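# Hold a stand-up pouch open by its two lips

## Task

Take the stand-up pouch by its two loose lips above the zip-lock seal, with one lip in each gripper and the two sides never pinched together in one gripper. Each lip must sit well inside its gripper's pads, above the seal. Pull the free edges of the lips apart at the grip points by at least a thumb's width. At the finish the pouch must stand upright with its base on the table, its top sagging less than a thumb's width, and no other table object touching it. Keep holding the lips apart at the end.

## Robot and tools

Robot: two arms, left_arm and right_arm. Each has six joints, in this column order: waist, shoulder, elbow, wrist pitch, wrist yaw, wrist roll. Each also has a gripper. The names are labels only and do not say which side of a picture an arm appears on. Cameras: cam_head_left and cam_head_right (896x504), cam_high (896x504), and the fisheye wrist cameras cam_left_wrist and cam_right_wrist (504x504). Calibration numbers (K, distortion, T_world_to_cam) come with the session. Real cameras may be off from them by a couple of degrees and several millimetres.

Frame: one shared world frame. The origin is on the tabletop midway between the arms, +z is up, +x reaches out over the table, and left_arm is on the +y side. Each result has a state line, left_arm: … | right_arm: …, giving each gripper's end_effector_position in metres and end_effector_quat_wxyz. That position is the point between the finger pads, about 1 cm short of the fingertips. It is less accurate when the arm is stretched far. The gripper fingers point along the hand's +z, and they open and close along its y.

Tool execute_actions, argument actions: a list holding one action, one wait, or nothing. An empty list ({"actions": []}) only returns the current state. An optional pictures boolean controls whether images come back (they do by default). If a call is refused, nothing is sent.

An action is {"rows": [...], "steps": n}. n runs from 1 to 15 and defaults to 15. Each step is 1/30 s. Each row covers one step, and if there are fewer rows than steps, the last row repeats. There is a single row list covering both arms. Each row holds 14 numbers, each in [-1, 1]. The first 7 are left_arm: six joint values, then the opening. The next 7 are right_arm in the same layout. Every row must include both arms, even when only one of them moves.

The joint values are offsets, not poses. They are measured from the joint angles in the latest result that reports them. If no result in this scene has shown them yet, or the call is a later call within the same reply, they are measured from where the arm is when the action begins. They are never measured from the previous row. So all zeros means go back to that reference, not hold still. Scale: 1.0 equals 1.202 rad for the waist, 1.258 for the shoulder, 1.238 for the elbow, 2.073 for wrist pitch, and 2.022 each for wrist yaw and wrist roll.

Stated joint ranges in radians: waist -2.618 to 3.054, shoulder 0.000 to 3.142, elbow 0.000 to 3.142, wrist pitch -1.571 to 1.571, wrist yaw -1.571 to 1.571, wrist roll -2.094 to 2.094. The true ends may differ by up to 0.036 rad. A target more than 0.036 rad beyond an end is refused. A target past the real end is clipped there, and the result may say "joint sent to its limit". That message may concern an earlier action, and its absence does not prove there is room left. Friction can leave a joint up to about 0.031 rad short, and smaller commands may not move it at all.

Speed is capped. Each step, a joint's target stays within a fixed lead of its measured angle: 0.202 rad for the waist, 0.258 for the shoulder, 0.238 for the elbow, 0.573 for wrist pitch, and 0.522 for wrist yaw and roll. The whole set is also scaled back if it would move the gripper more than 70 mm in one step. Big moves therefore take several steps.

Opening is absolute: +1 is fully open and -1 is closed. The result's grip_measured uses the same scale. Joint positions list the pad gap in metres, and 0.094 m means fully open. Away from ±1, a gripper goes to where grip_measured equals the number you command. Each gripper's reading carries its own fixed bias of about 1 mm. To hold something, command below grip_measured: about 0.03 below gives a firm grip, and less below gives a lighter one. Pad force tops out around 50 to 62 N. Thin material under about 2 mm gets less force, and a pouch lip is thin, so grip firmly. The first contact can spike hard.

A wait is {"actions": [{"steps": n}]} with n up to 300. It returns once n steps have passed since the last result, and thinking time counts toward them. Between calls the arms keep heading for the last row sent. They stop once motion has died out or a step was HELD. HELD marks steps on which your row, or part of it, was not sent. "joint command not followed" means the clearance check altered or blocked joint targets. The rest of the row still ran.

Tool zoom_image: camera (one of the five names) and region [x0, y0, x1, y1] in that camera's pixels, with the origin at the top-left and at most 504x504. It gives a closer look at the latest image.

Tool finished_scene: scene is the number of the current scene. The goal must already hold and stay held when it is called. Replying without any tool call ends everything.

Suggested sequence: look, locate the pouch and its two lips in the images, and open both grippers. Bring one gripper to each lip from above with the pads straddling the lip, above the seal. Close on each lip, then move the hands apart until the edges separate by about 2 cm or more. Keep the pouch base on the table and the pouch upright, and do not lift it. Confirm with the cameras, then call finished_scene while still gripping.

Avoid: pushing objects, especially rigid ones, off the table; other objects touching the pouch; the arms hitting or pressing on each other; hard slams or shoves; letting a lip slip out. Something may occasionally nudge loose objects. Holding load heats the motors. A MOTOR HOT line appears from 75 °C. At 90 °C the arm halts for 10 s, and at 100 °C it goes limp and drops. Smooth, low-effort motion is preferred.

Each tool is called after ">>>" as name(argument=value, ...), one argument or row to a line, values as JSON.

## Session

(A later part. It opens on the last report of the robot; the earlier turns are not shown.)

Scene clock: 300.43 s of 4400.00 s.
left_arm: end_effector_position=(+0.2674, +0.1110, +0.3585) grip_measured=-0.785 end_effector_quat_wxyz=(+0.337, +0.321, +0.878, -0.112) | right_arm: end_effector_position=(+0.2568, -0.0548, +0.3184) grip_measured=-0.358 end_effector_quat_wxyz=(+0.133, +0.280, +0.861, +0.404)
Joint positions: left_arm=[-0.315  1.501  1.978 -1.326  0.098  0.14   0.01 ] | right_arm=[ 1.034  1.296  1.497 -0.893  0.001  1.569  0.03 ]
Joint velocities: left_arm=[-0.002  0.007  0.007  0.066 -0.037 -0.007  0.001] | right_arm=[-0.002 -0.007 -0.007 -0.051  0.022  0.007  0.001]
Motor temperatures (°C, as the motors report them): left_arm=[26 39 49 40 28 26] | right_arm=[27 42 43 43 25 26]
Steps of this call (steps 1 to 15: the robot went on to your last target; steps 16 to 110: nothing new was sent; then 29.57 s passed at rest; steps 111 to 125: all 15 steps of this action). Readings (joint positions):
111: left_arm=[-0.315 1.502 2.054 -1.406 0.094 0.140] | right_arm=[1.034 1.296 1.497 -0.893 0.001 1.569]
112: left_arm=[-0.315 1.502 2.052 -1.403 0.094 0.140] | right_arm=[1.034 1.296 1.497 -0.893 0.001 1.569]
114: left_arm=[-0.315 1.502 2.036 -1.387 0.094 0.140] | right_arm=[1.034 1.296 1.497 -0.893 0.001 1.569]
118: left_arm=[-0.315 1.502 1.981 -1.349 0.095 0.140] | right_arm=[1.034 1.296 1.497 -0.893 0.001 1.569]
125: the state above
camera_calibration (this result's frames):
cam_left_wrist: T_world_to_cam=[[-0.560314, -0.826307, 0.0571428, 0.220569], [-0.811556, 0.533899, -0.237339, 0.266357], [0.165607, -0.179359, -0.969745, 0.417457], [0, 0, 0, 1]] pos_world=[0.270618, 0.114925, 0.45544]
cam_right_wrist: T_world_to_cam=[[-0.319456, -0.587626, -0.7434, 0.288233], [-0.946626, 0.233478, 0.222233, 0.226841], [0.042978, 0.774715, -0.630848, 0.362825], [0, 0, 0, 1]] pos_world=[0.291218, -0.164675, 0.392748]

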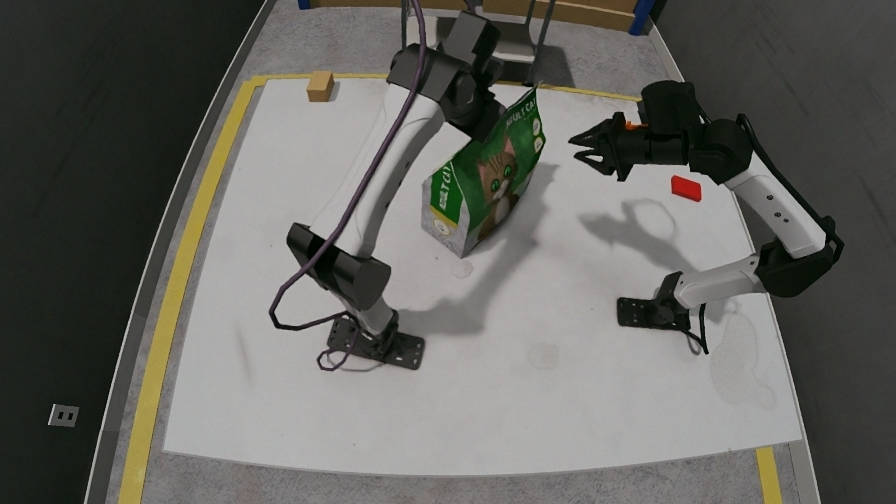

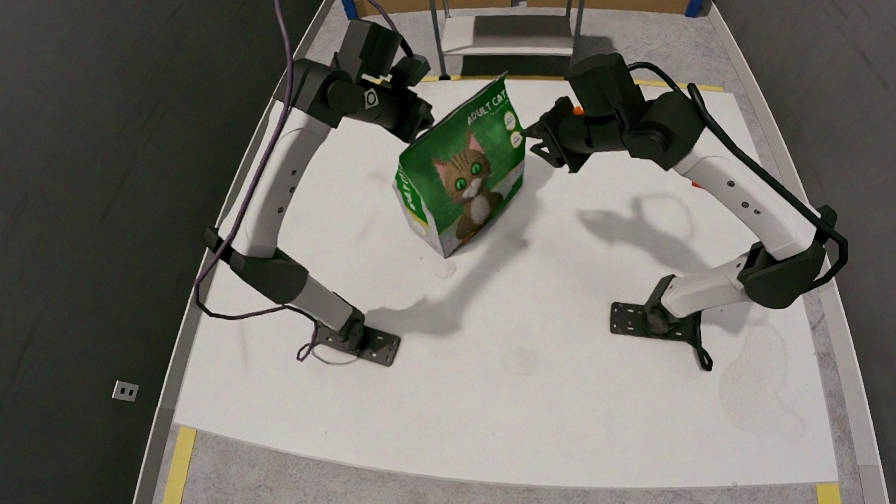

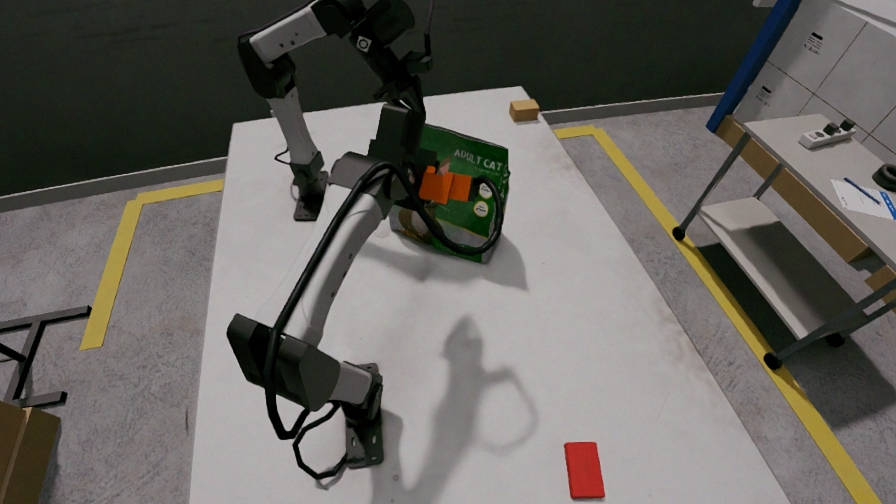

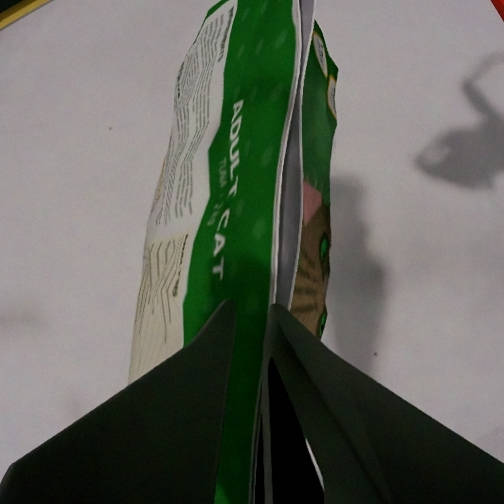

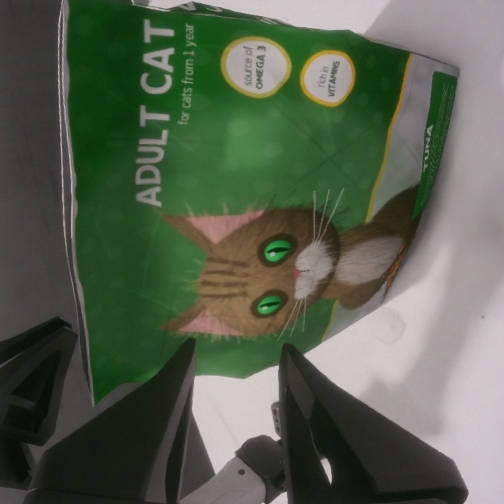

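>>> execute_actions(
  actions=[
    {"rows": [[0,0,0,0,0,0,-0.72,0,0,0,0,0,0,-0.36],[0,0,0,0,0,0,-0.66,0,0,0,0,0,0,-0.36],[0,0,0,0,0,0,-0.638,0,0,0,0,0,0,-0.36],[0,0,-0.012,0.007,0,0,-0.638,0,0,0,0,0,0,-0.36],[0,0,-0.024,0.014,0,0,-0.638,0,0,0,0,0,0,-0.36],[0,0,-0.036,0.021,0,0,-0.638,0,0,0,0,0,0,-0.36],[0,0,-0.048,0.028,0,0,-0.638,0,0,0,0,0,0,-0.36],[0,0,-0.058,0.034,0,0,-0.638,0,0,0,0,0,0,-0.36],[0,0,-0.066,0.039,0,0,-0.638,0,0,0,0,0,0,-0.36]], "steps": 15},
  ],
  pictures=true,
)

>>> zoom_image(
  camera="cam_left_wrist",
  region=[190, 180, 330, 400],
)

Scene clock: 322.20 s of 4400.00 s.
left_arm: end_effector_position=(+0.2762, +0.1060, +0.3466) grip_measured=-0.640 end_effector_quat_wxyz=(+0.338, +0.321, +0.878, -0.112) | right_arm: end_effector_position=(+0.2568, -0.0548, +0.3184) grip_measured=-0.358 end_effector_quat_wxyz=(+0.133, +0.280, +0.861, +0.404)
Joint positions: left_arm=[-0.315  1.501  1.916 -1.263  0.097  0.14   0.017] | right_arm=[ 1.034  1.296  1.497 -0.893  0.001  1.569  0.03 ]
Joint velocities: left_arm=[-0.007  0.002 -0.012  0.051  0.022 -0.007  0.001] | right_arm=[ 0.002  0.007 -0.007  0.11  -0.11  -0.081 -0.   ]
Motor temperatures (°C, as the motors report them): left_arm=[26 40 47 41 28 26] | right_arm=[27 42 43 43 25 26]
Steps of this call (steps 1 to 15: the robot went on to your last target; steps 16 to 110: nothing new was sent; then 17.60 s passed at rest; steps 111 to 125: all 15 steps of this action). Readings (joint positions):
111: left_arm=[-0.315 1.501 1.978 -1.318 0.098 0.140] | right_arm=[1.034 1.296 1.497 -0.893 0.001 1.569]
112: left_arm=[-0.315 1.501 1.978 -1.318 0.098 0.140] | right_arm=[1.034 1.296 1.497 -0.893 0.001 1.569]
114: left_arm=[-0.315 1.501 1.978 -1.318 0.098 0.140] | right_arm=[1.034 1.296 1.497 -0.893 0.001 1.569]
118: left_arm=[-0.315 1.501 1.952 -1.295 0.098 0.140] | right_arm=[1.034 1.296 1.497 -0.893 0.001 1.569]
125: the state above
camera_calibration (this result's frames):
cam_left_wrist: T_world_to_cam=[[-0.560171, -0.826429, 0.0567756, 0.222146], [-0.81142, 0.533617, -0.238433, 0.273726], [0.166751, -0.179632, -0.969498, 0.40313], [0, 0, 0, 1]] pos_world=[0.279324, 0.109938, 0.443486]
cam_right_wrist: T_world_to_cam=[[-0.319456, -0.587626, -0.7434, 0.288233], [-0.946626, 0.233478, 0.222233, 0.226841], [0.042978, 0.774715, -0.630848, 0.362825], [0, 0, 0, 1]] pos_world=[0.291218, -0.164675, 0.392748]

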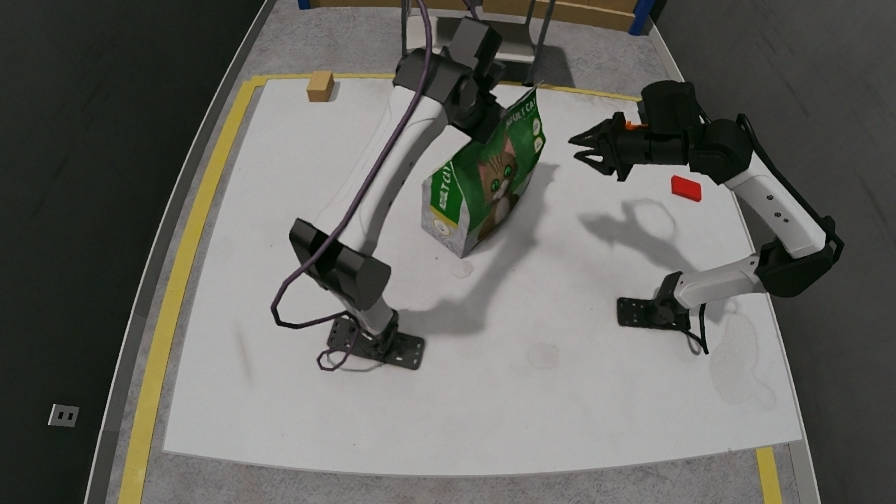

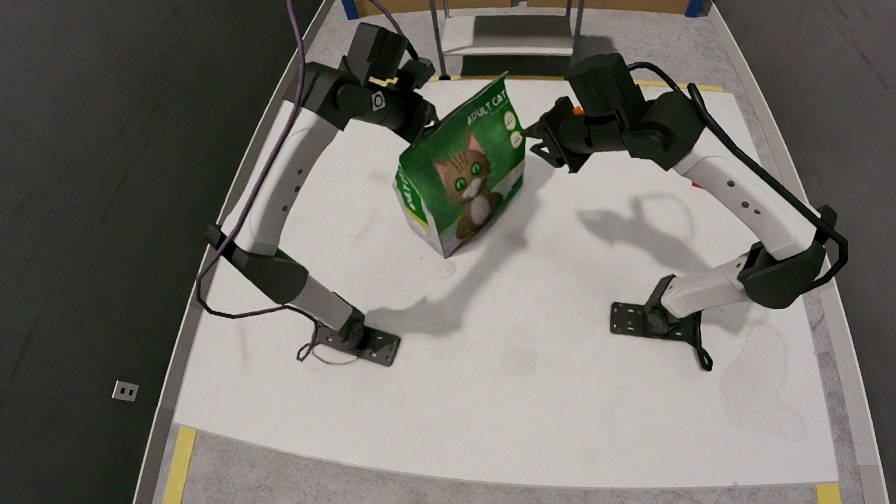

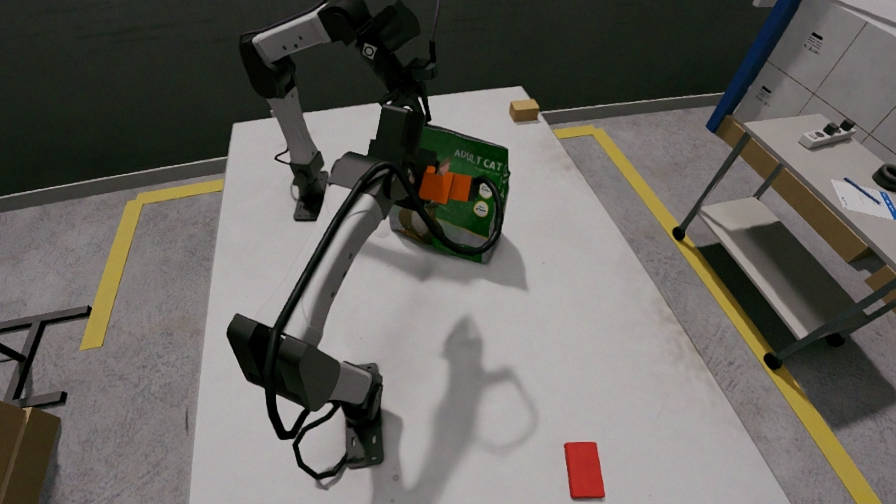

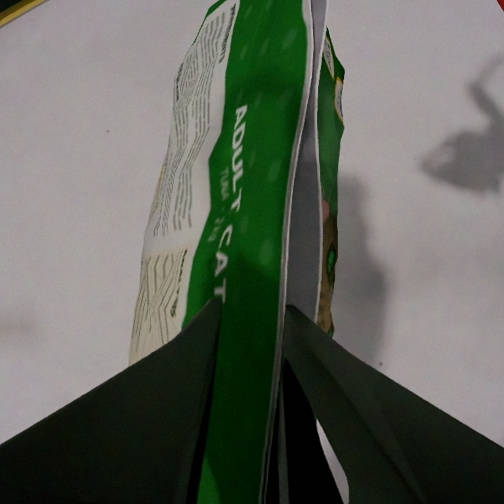

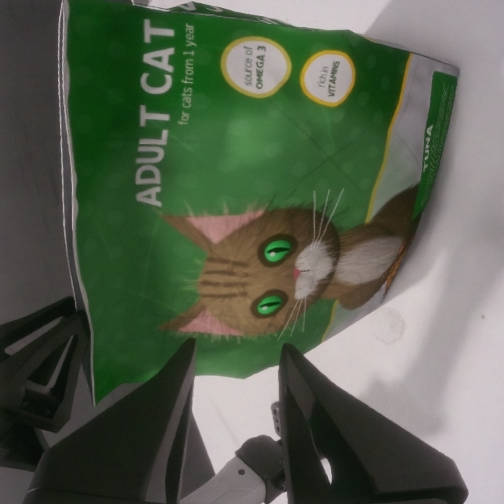

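Region (190, 180, 330, 400) of cam_left_wrist's 504x504 image, scaled by 2.291, with more detail than that image has; it fills the left 321 columns of this view, and the rest is white.

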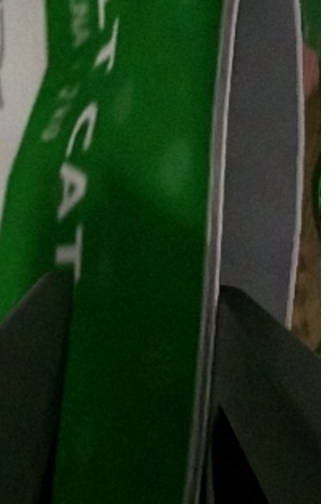

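>>> execute_actions(
  actions=[
    {"rows": [[0,0,-0.012,0.007,0,0,-0.638,0,0,0,0,0,0,-0.36],[0,0,-0.024,0.014,0,0,-0.638,0,0,0,0,0,0,-0.36],[0,0,-0.036,0.021,0,0,-0.638,0,0,0,0,0,0,-0.36],[0,0,-0.048,0.028,0,0,-0.638,0,0,0,0,0,0,-0.36],[0,0,-0.06,0.035,0,0,-0.638,0,0,0,0,0,0,-0.36],[0,0,-0.07,0.041,0,0,-0.638,0,0,0,0,0,0,-0.36],[0,0,-0.078,0.046,0,0,-0.638,0,0,0,0,0,0,-0.36]], "steps": 15},
  ],
  pictures=true,
)

>>> zoom_image(
  camera="cam_left_wrist",
  region=[180, 200, 360, 480],
)

>>> zoom_image(
  camera="cam_right_wrist",
  region=[0, 200, 200, 420],
)

Scene clock: 329.67 s of 4400.00 s.
left_arm: end_effector_position=(+0.2886, +0.0986, +0.3382) grip_measured=-0.640 end_effector_quat_wxyz=(+0.351, +0.320, +0.873, -0.115) | right_arm: end_effector_position=(+0.2568, -0.0548, +0.3184) grip_measured=-0.358 end_effector_quat_wxyz=(+0.133, +0.280, +0.861, +0.404)
Joint positions: left_arm=[-0.315  1.501  1.853 -1.172  0.099  0.14   0.017] | right_arm=[ 1.034  1.296  1.497 -0.893  0.001  1.569  0.03 ]
Joint velocities: left_arm=[ 0.002  0.007 -0.002  0.007  0.051  0.022  0.   ] | right_arm=[-0.002 -0.022  0.002  0.022 -0.066 -0.022 -0.   ]
Motor temperatures (°C, as the motors report them): left_arm=[26 40 47 42 28 26] | right_arm=[27 42 43 43 25 26]
Steps of this call (steps 1 to 15: the robot went on to your last target; steps 16 to 110: nothing new was sent; then 3.30 s passed at rest; steps 111 to 125: all 15 steps of this action). Readings (joint positions):
111: left_arm=[-0.315 1.501 1.916 -1.255 0.097 0.140] | right_arm=[1.034 1.296 1.497 -0.893 0.001 1.569]
112: left_arm=[-0.315 1.501 1.914 -1.254 0.097 0.140] | right_arm=[1.034 1.296 1.497 -0.893 0.001 1.569]
114: left_arm=[-0.315 1.501 1.902 -1.240 0.097 0.140] | right_arm=[1.034 1.296 1.497 -0.893 0.001 1.569]
118: left_arm=[-0.315 1.501 1.857 -1.196 0.097 0.140] | right_arm=[1.034 1.296 1.497 -0.893 0.001 1.569]
125: the state above
camera_calibration (this result's frames):
cam_left_wrist: T_world_to_cam=[[-0.562155, -0.825163, 0.0555664, 0.224312], [-0.804956, 0.530492, -0.265751, 0.29343], [0.18981, -0.194122, -0.962439, 0.384065], [0, 0, 0, 1]] pos_world=[0.289397, 0.103987, 0.435154]
cam_right_wrist: T_world_to_cam=[[-0.319456, -0.587626, -0.7434, 0.288233], [-0.946626, 0.233478, 0.222233, 0.226841], [0.042978, 0.774715, -0.630848, 0.362825], [0, 0, 0, 1]] pos_world=[0.291218, -0.164675, 0.392748]

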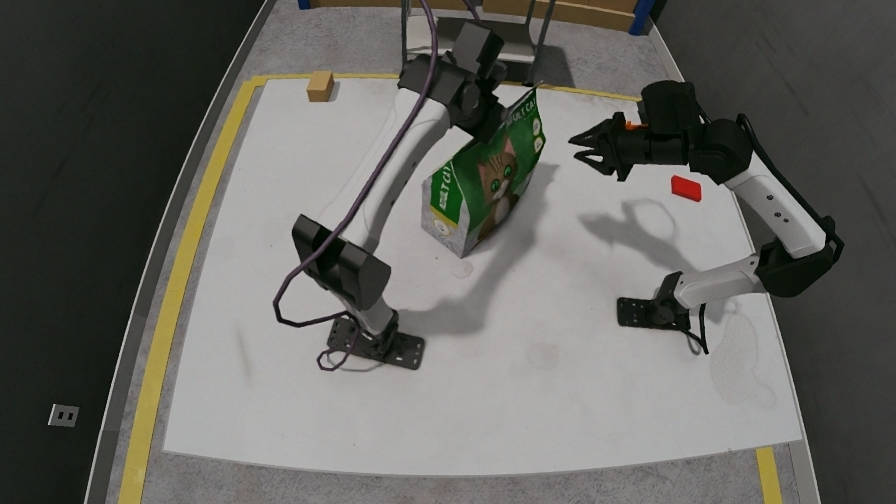

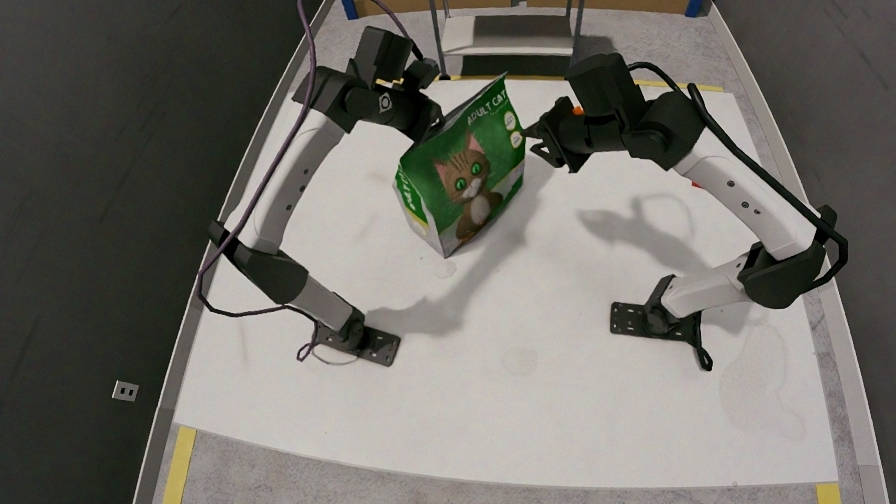

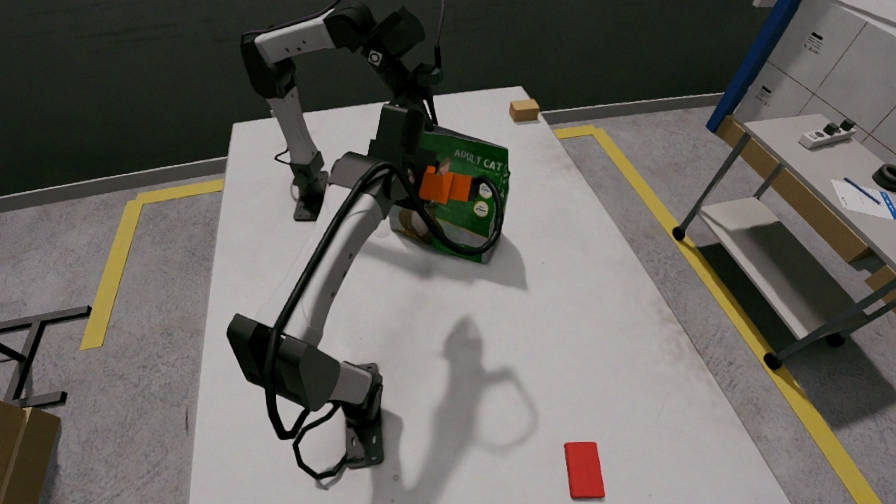

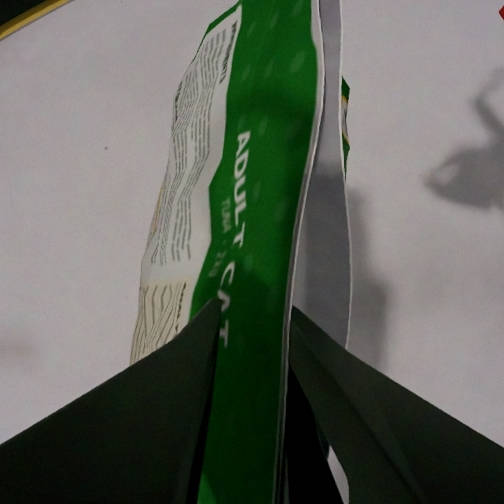

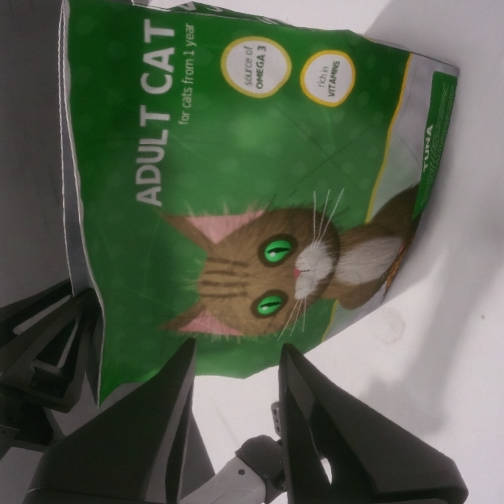

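Region (180, 200, 360, 480) of cam_left_wrist's 504x504 image, scaled by 1.800, with more detail than that image has; it fills the left 324 columns of this view, and the rest is white.

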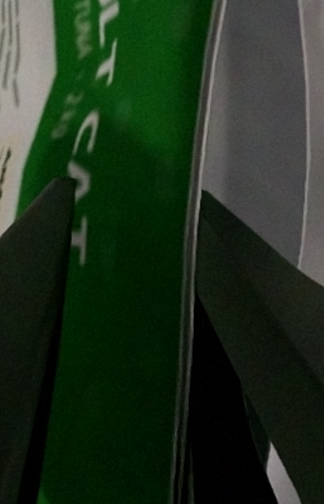

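Region (0, 200, 200, 420) of cam_right_wrist's 504x504 image, scaled by 2.291, with more detail than that image has; it fills the left 458 columns of this view, and the rest is white.

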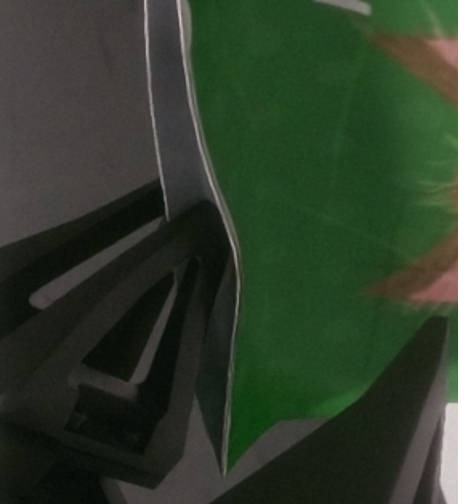

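>>> execute_actions(
  actions=[
    {"steps": 5},
  ],
  pictures=true,
)

>>> zoom_image(
  camera="cam_right_wrist",
  region=[0, 150, 260, 450],
)

Scene clock: 333.13 s of 4400.00 s.
left_arm: end_effector_position=(+0.2890, +0.0983, +0.3387) grip_measured=-0.640 end_effector_quat_wxyz=(+0.352, +0.320, +0.872, -0.115) | right_arm: end_effector_position=(+0.2568, -0.0548, +0.3184) grip_measured=-0.358 end_effector_quat_wxyz=(+0.133, +0.280, +0.861, +0.404)
Joint positions: left_arm=[-0.315  1.501  1.853 -1.169  0.099  0.14   0.017] | right_arm=[ 1.034  1.296  1.497 -0.893  0.001  1.569  0.03 ]
Joint velocities: left_arm=[ 0.002  0.012 -0.012 -0.022  0.007 -0.066 -0.   ] | right_arm=[ 0.007  0.007  0.002  0.022 -0.007  0.095 -0.   ]
Motor temperatures (°C, as the motors report them): left_arm=[26 40 47 42 28 26] | right_arm=[27 42 43 43 25 26]
Steps of this call (steps 1 to 15: the robot went on to your last target; steps 16 to 104: nothing new was sent). Readings (joint positions):
1: left_arm=[-0.315 1.501 1.853 -1.170 0.099 0.140] | right_arm=[1.034 1.296 1.497 -0.893 0.001 1.569]
2: left_arm=[-0.315 1.501 1.853 -1.170 0.099 0.140] | right_arm=[1.034 1.296 1.497 -0.893 0.001 1.569]
4: left_arm=[-0.315 1.501 1.853 -1.169 0.099 0.140] | right_arm=[1.034 1.296 1.497 -0.893 0.001 1.569]
8: left_arm=[-0.315 1.501 1.853 -1.169 0.099 0.140] | right_arm=[1.034 1.296 1.497 -0.893 0.001 1.569]
104: the state above
All arms were judged still, so your last target was given up. Only a new action makes them travel on or press farther. Fingers that are still opening or closing keep moving.
camera_calibration (this result's frames):
cam_left_wrist: T_world_to_cam=[[-0.562283, -0.825089, 0.0553689, 0.224419], [-0.804339, 0.530136, -0.26832, 0.294736], [0.192035, -0.195407, -0.961737, 0.383616], [0, 0, 0, 1]] pos_world=[0.289587, 0.103877, 0.435595]
cam_right_wrist: T_world_to_cam=[[-0.319456, -0.587626, -0.7434, 0.288233], [-0.946626, 0.233478, 0.222233, 0.226841], [0.042978, 0.774715, -0.630848, 0.362825], [0, 0, 0, 1]] pos_world=[0.291218, -0.164675, 0.392748]

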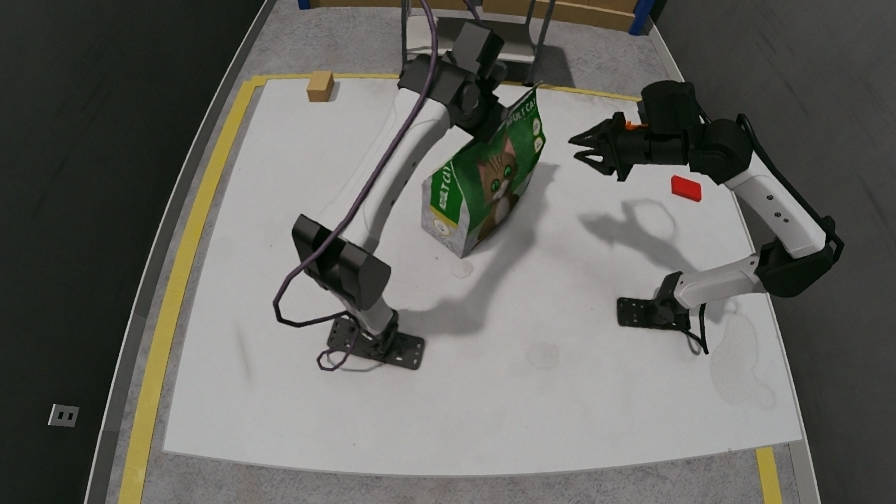

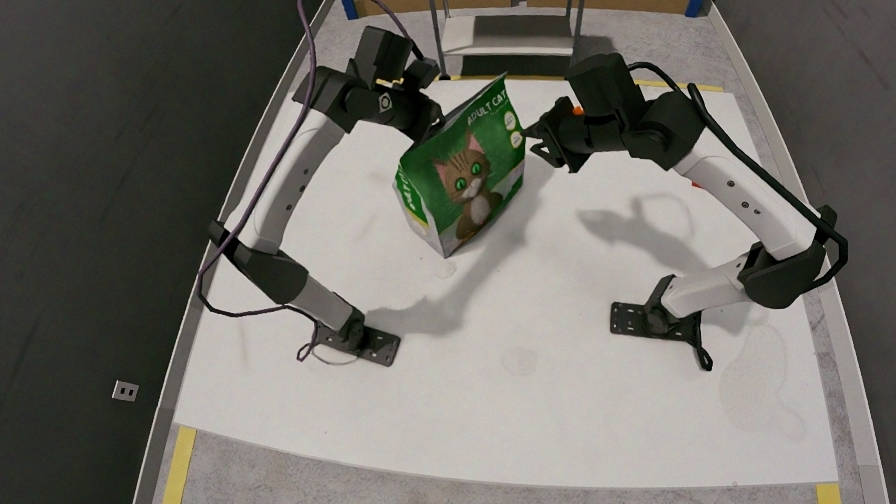

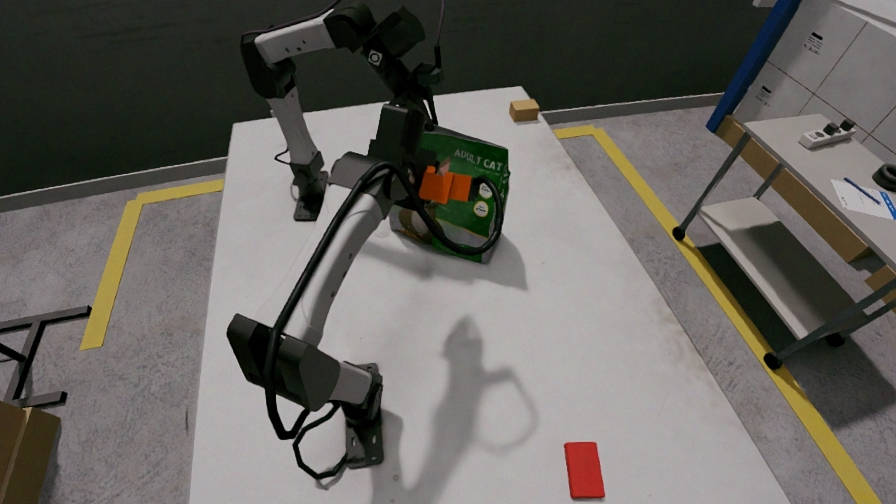

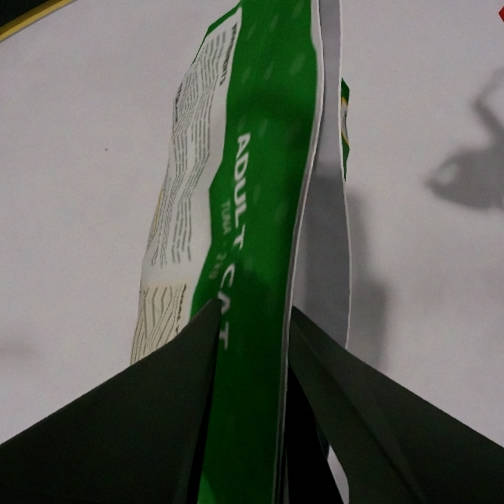

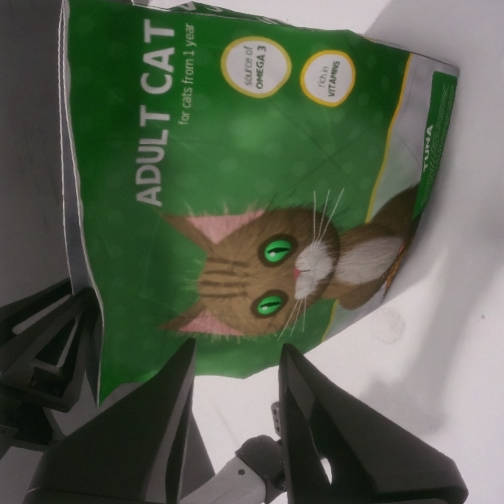

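Region (0, 150, 260, 450) of cam_right_wrist's 504x504 image, scaled by 1.680, with more detail than that image has; it fills the left 437 columns of this view, and the rest is white.

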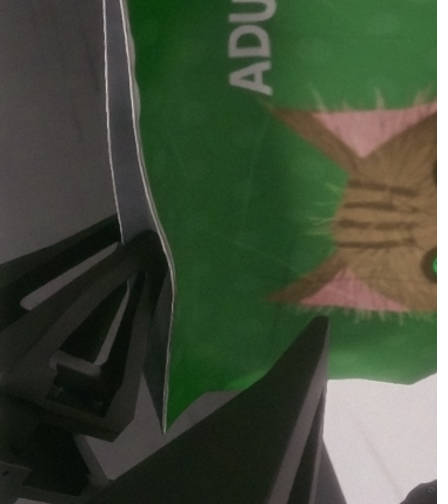

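>>> execute_actions(
  actions=[
    {"rows": [[0,0,-0.01,0,0,0,-0.638,0,0,0,0,0,0,-0.36],[0,0,-0.02,0,0,0,-0.638,0,0,0,0,0,0,-0.36],[0,0,-0.028,0,0,0,-0.638,0,0,0,0,0,0,-0.36],[0,0,-0.034,0,0,0,-0.638,0,0,0,0,0,0,-0.36],[0,0,-0.04,0,0,0,-0.638,0,0,0,0,0,0,-0.36]], "steps": 15},
  ],
  pictures=false,
)

Scene clock: 350.47 s of 4400.00 s.
left_arm: end_effector_position=(+0.2894, +0.0979, +0.3368) grip_measured=-0.640 end_effector_quat_wxyz=(+0.353, +0.320, +0.872, -0.116) | right_arm: end_effector_position=(+0.2568, -0.0548, +0.3184) grip_measured=-0.358 end_effector_quat_wxyz=(+0.133, +0.280, +0.861, +0.404)
Joint positions: left_arm=[-0.315  1.496  1.837 -1.156  0.099  0.14   0.017] | right_arm=[ 1.034  1.296  1.497 -0.893  0.001  1.569  0.03 ]
Joint velocities: left_arm=[ 0.012  0.002 -0.002 -0.051 -0.007 -0.066 -0.   ] | right_arm=[ 0.002 -0.017 -0.022  0.022  0.037  0.007 -0.001]
Motor temperatures (°C, as the motors report them): left_arm=[26 41 46 42 28 26] | right_arm=[27 41 43 43 25 26]
Steps of this call (steps 1 to 90: nothing new was sent; then 13.83 s passed at rest; steps 91 to 105: all 15 steps of this action). Readings (joint positions):
91: left_arm=[-0.315 1.501 1.853 -1.169 0.099 0.140] | right_arm=[1.034 1.296 1.497 -0.893 0.001 1.569]
92: left_arm=[-0.315 1.501 1.853 -1.169 0.099 0.140] | right_arm=[1.034 1.296 1.497 -0.893 0.001 1.569]
94: left_arm=[-0.315 1.501 1.850 -1.167 0.099 0.140] | right_arm=[1.034 1.296 1.497 -0.893 0.001 1.569]
98: left_arm=[-0.315 1.498 1.838 -1.158 0.099 0.140] | right_arm=[1.034 1.296 1.497 -0.893 0.001 1.569]
105: the state above

>>> execute_actions(
  actions=[
    {"rows": [[0,0,0,0,0,0,-0.6,0,0.02,0.03,-0.007,0,0,-0.36],[0,0,0,0,0,0,-0.56,0,0.05,0.075,-0.018,0.005,0.005,-0.36],[0,0,0,0,0,0,-0.52,0,0.085,0.13,-0.03,0.01,0.01,-0.36],[0,0,0,0,0,0,-0.48,0,0.12,0.185,-0.044,0.015,0.015,-0.36],[0,0,0,0,0,0,-0.44,0,0.155,0.24,-0.057,0.02,0.02,-0.36],[0,0,0,0,0,0,-0.4,0,0.19,0.29,-0.07,0.025,0.025,-0.36],[0,0,0,0,0,0,-0.36,0,0.225,0.34,-0.082,0.03,0.03,-0.36],[0,0,0,0,0,0,-0.32,0,0.255,0.385,-0.093,0.035,0.035,-0.36],[0,0,0,0,0,0,-0.28,0,0.28,0.425,-0.102,0.04,0.04,-0.36],[0,0,0,0,0,0,-0.24,0,0.3,0.455,-0.11,0.04,0.04,-0.36],[0,0,0,0,0,0,-0.2,0,0.312,0.475,-0.116,0.04,0.04,-0.36],[0,0,0,0,0,0,-0.15,0,0.318,0.485,-0.12,0.04,0.04,-0.36]], "steps": 15},
  ],
  pictures=false,
)

>>> execute_actions(
  actions=[
    {"steps": 15},
  ],
  pictures=true,
)

Scene clock: 393.73 s of 4400.00 s.
left_arm: end_effector_position=(+0.2927, +0.0978, +0.3394) grip_measured=-0.153 end_effector_quat_wxyz=(+0.361, +0.318, +0.869, -0.113) | right_arm: end_effector_position=(+0.3112, +0.0020, +0.3617) grip_measured=-0.358 end_effector_quat_wxyz=(+0.145, +0.320, +0.850, +0.393)
Joint positions: left_arm=[-0.315  1.496  1.837 -1.14   0.091  0.14   0.04 ] | right_arm=[ 1.034  1.689  2.064 -1.083  0.062  1.631  0.03 ]
Joint velocities: left_arm=[-0.002 -0.007 -0.012 -0.007  0.007  0.037 -0.   ] | right_arm=[ 0.002  0.105  0.046 -0.33  -0.007  0.066 -0.001]
Motor temperatures (°C, as the motors report them): left_arm=[26 41 44 41 28 26] | right_arm=[27 41 43 43 25 26]
Steps of this call (steps 1 to 15: the robot went on to your last target; steps 16 to 110: nothing new was sent; then 39.10 s passed at rest; steps 111 to 125: all 15 steps of this action). Readings (joint positions):
111: left_arm=[-0.315 1.496 1.837 -1.155 0.099 0.140] | right_arm=[1.034 1.296 1.498 -0.895 0.001 1.569]
112: left_arm=[-0.315 1.496 1.837 -1.153 0.099 0.140] | right_arm=[1.034 1.304 1.512 -0.907 0.001 1.570]
114: left_arm=[-0.315 1.496 1.837 -1.148 0.096 0.140] | right_arm=[1.034 1.355 1.596 -0.946 0.005 1.576]
118: left_arm=[-0.315 1.496 1.837 -1.142 0.093 0.140] | right_arm=[1.034 1.525 1.857 -0.998 0.030 1.600]
125: the state above

Scene clock: 394.23 s of 4400.00 s.
left_arm: end_effector_position=(+0.2927, +0.0978, +0.3394) grip_measured=-0.152 end_effector_quat_wxyz=(+0.361, +0.318, +0.869, -0.113) | right_arm: end_effector_position=(+0.3081, -0.0048, +0.3549) grip_measured=-0.358 end_effector_quat_wxyz=(+0.141, +0.327, +0.856, +0.374)
Joint positions: left_arm=[-0.315  1.496  1.837 -1.14   0.091  0.14   0.04 ] | right_arm=[ 1.034  1.691  2.071 -1.131  0.07   1.64   0.03 ]
Joint velocities: left_arm=[-0.002  0.007 -0.012  0.007 -0.037 -0.051  0.001] | right_arm=[-0.007 -0.007  0.007 -0.037  0.022 -0.022 -0.001]
Motor temperatures (°C, as the motors report them): left_arm=[26 41 44 41 28 26] | right_arm=[27 41 43 43 25 26]
Steps of this call (steps 1 to 15: the robot went on to your last target). Readings (joint positions):
1: left_arm=[-0.315 1.496 1.837 -1.140 0.091 0.140] | right_arm=[1.034 1.690 2.064 -1.094 0.064 1.633]
2: left_arm=[-0.315 1.496 1.837 -1.140 0.091 0.140] | right_arm=[1.034 1.691 2.064 -1.103 0.065 1.635]
4: left_arm=[-0.315 1.496 1.837 -1.140 0.091 0.140] | right_arm=[1.034 1.691 2.067 -1.116 0.067 1.637]
8: left_arm=[-0.315 1.496 1.837 -1.140 0.091 0.140] | right_arm=[1.034 1.691 2.071 -1.126 0.069 1.639]
15: the state above
camera_calibration (this result's frames):
cam_left_wrist: T_world_to_cam=[[-0.558682, -0.827975, 0.0482826, 0.227641], [-0.802062, 0.524545, -0.285568, 0.303956], [0.211117, -0.198267, -0.957141, 0.376562], [0, 0, 0, 1]] pos_world=[0.291472, 0.103703, 0.436232]
cam_right_wrist: T_world_to_cam=[[-0.405716, -0.581429, -0.705219, 0.374136], [-0.909283, 0.335038, 0.246888, 0.235816], [0.0927275, 0.74141, -0.664614, 0.341341], [0, 0, 0, 1]] pos_world=[0.334565, -0.114548, 0.432488]

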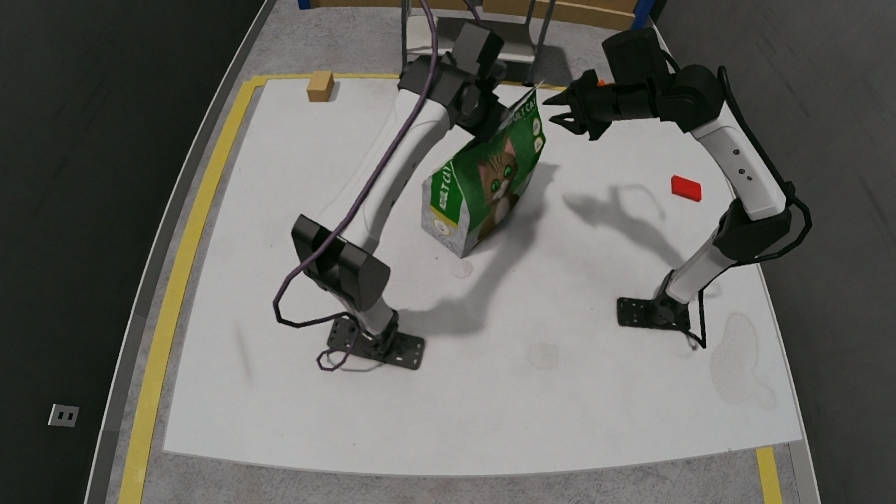

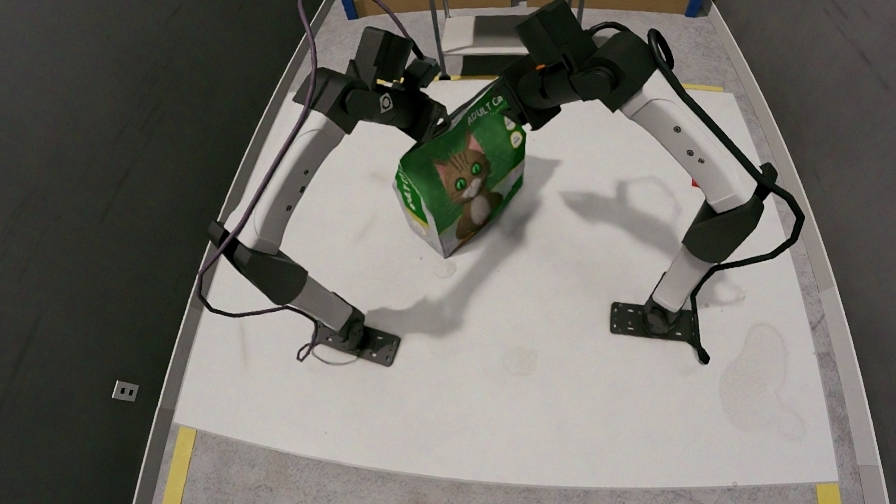

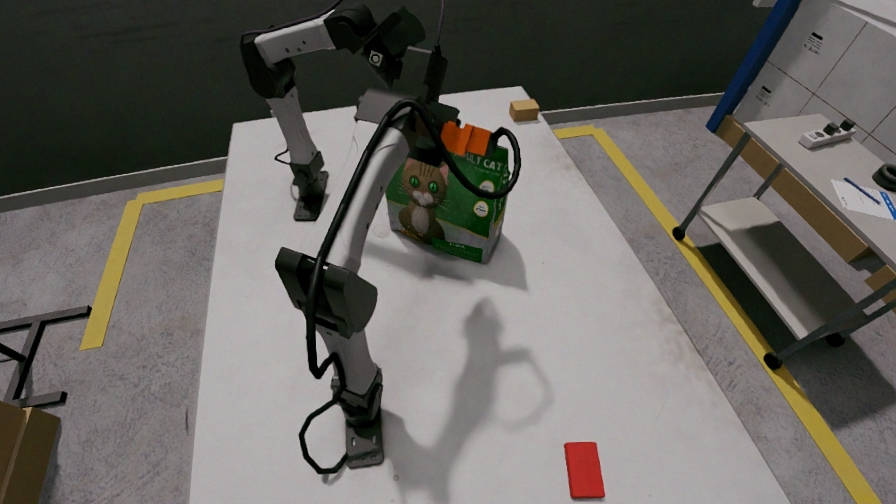

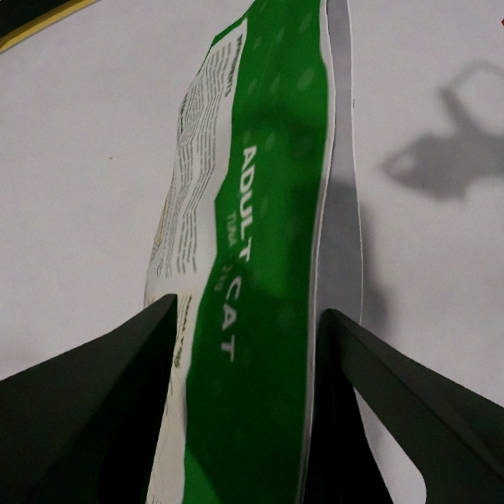

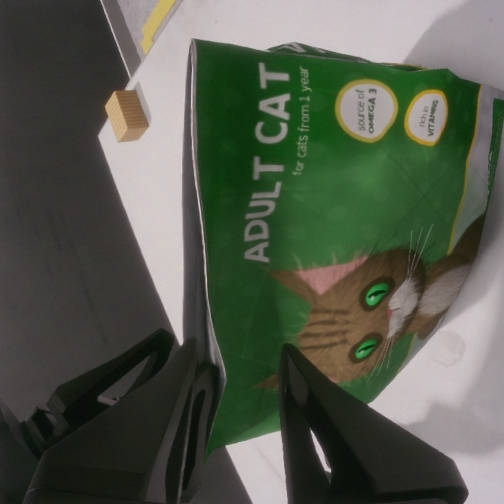

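>>> execute_actions(
  actions=[],
)

Scene clock: 408.00 s of 4400.00 s.
left_arm: end_effector_position=(+0.2927, +0.0978, +0.3394) grip_measured=-0.152 end_effector_quat_wxyz=(+0.361, +0.318, +0.869, -0.113) | right_arm: end_effector_position=(+0.3080, -0.0050, +0.3547) grip_measured=-0.358 end_effector_quat_wxyz=(+0.141, +0.328, +0.856, +0.373)
Joint positions: left_arm=[-0.315  1.496  1.837 -1.14   0.091  0.14   0.04 ] | right_arm=[ 1.034  1.691  2.071 -1.132  0.071  1.641  0.03 ]
Joint velocities: left_arm=[-0.022  0.012 -0.007  0.051  0.022 -0.066 -0.001] | right_arm=[ 0.007 -0.002 -0.012  0.037  0.022 -0.022 -0.   ]
Motor temperatures (°C, as the motors report them): left_arm=[26 41 46 41 28 26] | right_arm=[27 42 44 43 25 26]
Steps of this call (steps 1 to 15: the robot went on to your last target; steps 16 to 110: nothing new was sent; then 10.10 s passed at rest). Readings (joint positions):
1: left_arm=[-0.315 1.496 1.837 -1.140 0.091 0.140] | right_arm=[1.034 1.691 2.071 -1.132 0.070 1.641]
2: left_arm=[-0.315 1.496 1.837 -1.140 0.091 0.140] | right_arm=[1.034 1.691 2.071 -1.132 0.071 1.641]
4: left_arm=[-0.315 1.496 1.837 -1.140 0.091 0.140] | right_arm=[1.034 1.691 2.071 -1.132 0.071 1.641]
8: left_arm=[-0.315 1.496 1.837 -1.140 0.091 0.140] | right_arm=[1.034 1.691 2.071 -1.132 0.071 1.641]
110: the state above
All arms were judged still, so your last target was given up. Only a new action makes them travel on or press farther. Fingers that are still opening or closing keep moving.
camera_calibration (this result's frames):
cam_left_wrist: T_world_to_cam=[[-0.558682, -0.827975, 0.0482826, 0.227641], [-0.802062, 0.524545, -0.285568, 0.303956], [0.211117, -0.198267, -0.957141, 0.376562], [0, 0, 0, 1]] pos_world=[0.291472, 0.103703, 0.436232]
cam_right_wrist: T_world_to_cam=[[-0.406504, -0.581839, -0.704427, 0.373814], [-0.908936, 0.335748, 0.2472, 0.235661], [0.0926791, 0.740767, -0.665338, 0.341627], [0, 0, 0, 1]] pos_world=[0.334496, -0.114689, 0.432366]

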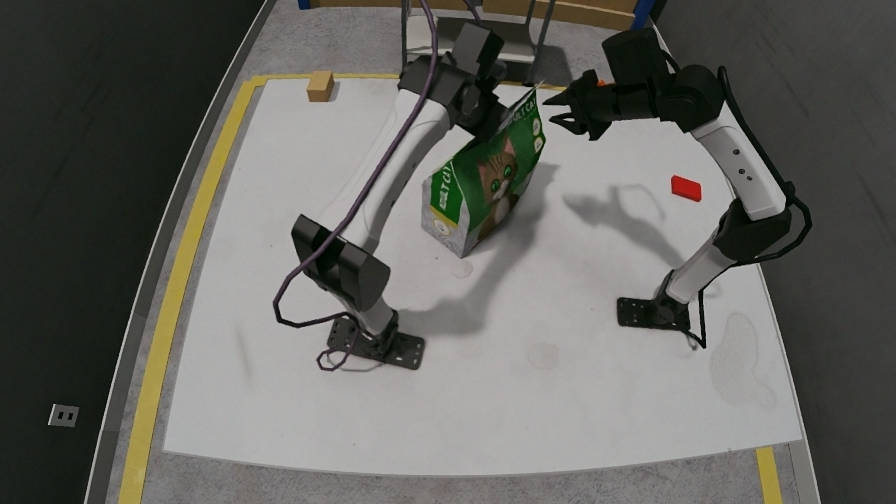

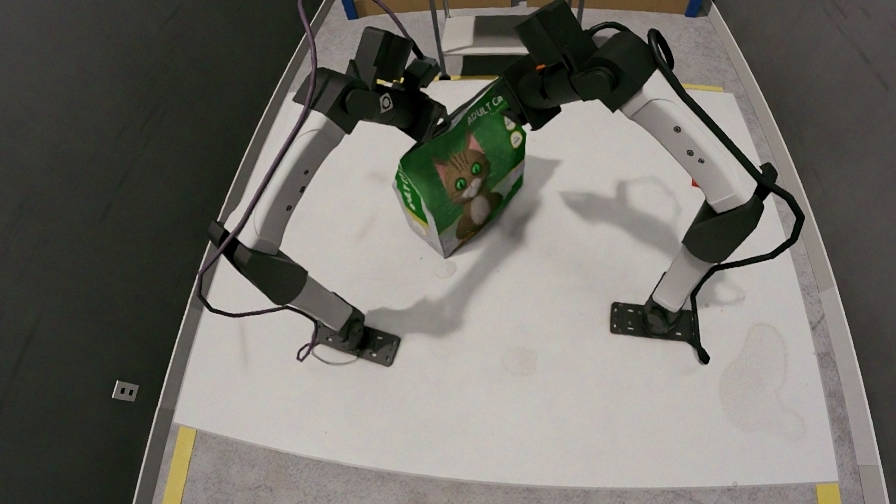

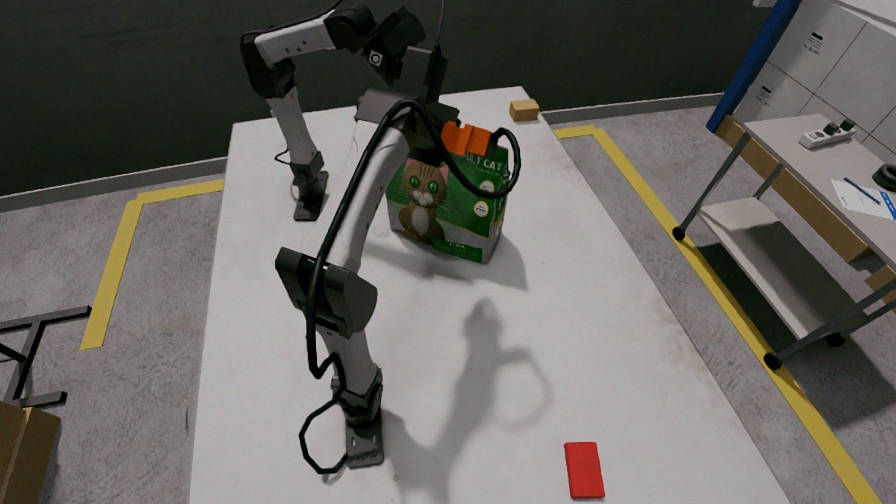

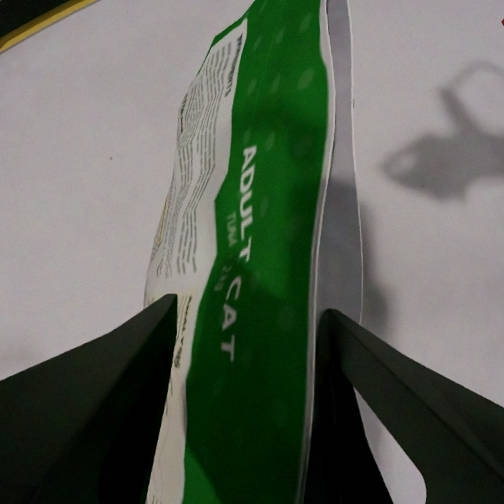

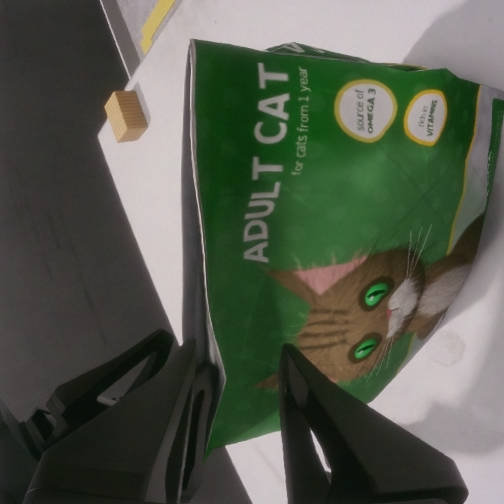

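>>> zoom_image(
  camera="cam_right_wrist",
  region=[120, 250, 320, 450],
)

>>> zoom_image(
  camera="cam_left_wrist",
  region=[250, 150, 450, 350],
)

Region (120, 250, 320, 450) of cam_right_wrist's 504x504 image, scaled by 2.520, with more detail than that image has.

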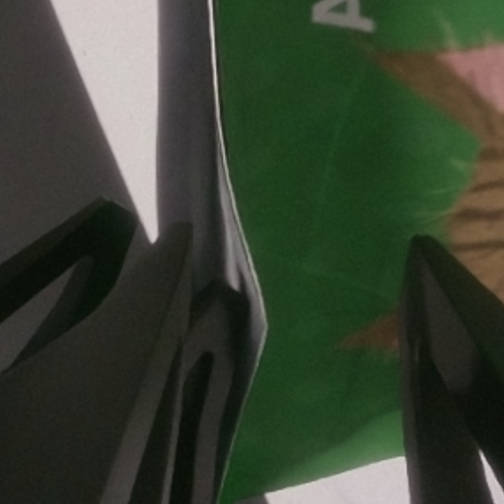

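Region (250, 150, 450, 350) of cam_left_wrist's 504x504 image, scaled by 2.520, with more detail than that image has.

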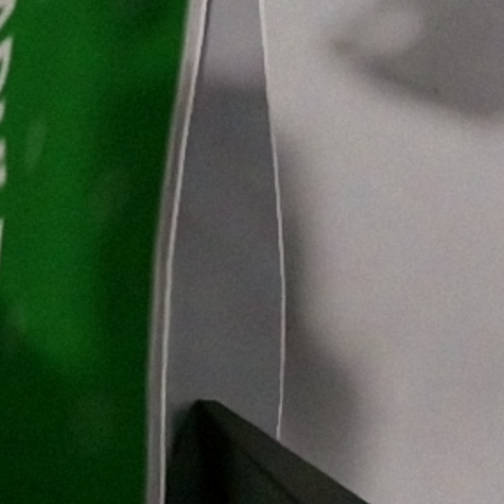

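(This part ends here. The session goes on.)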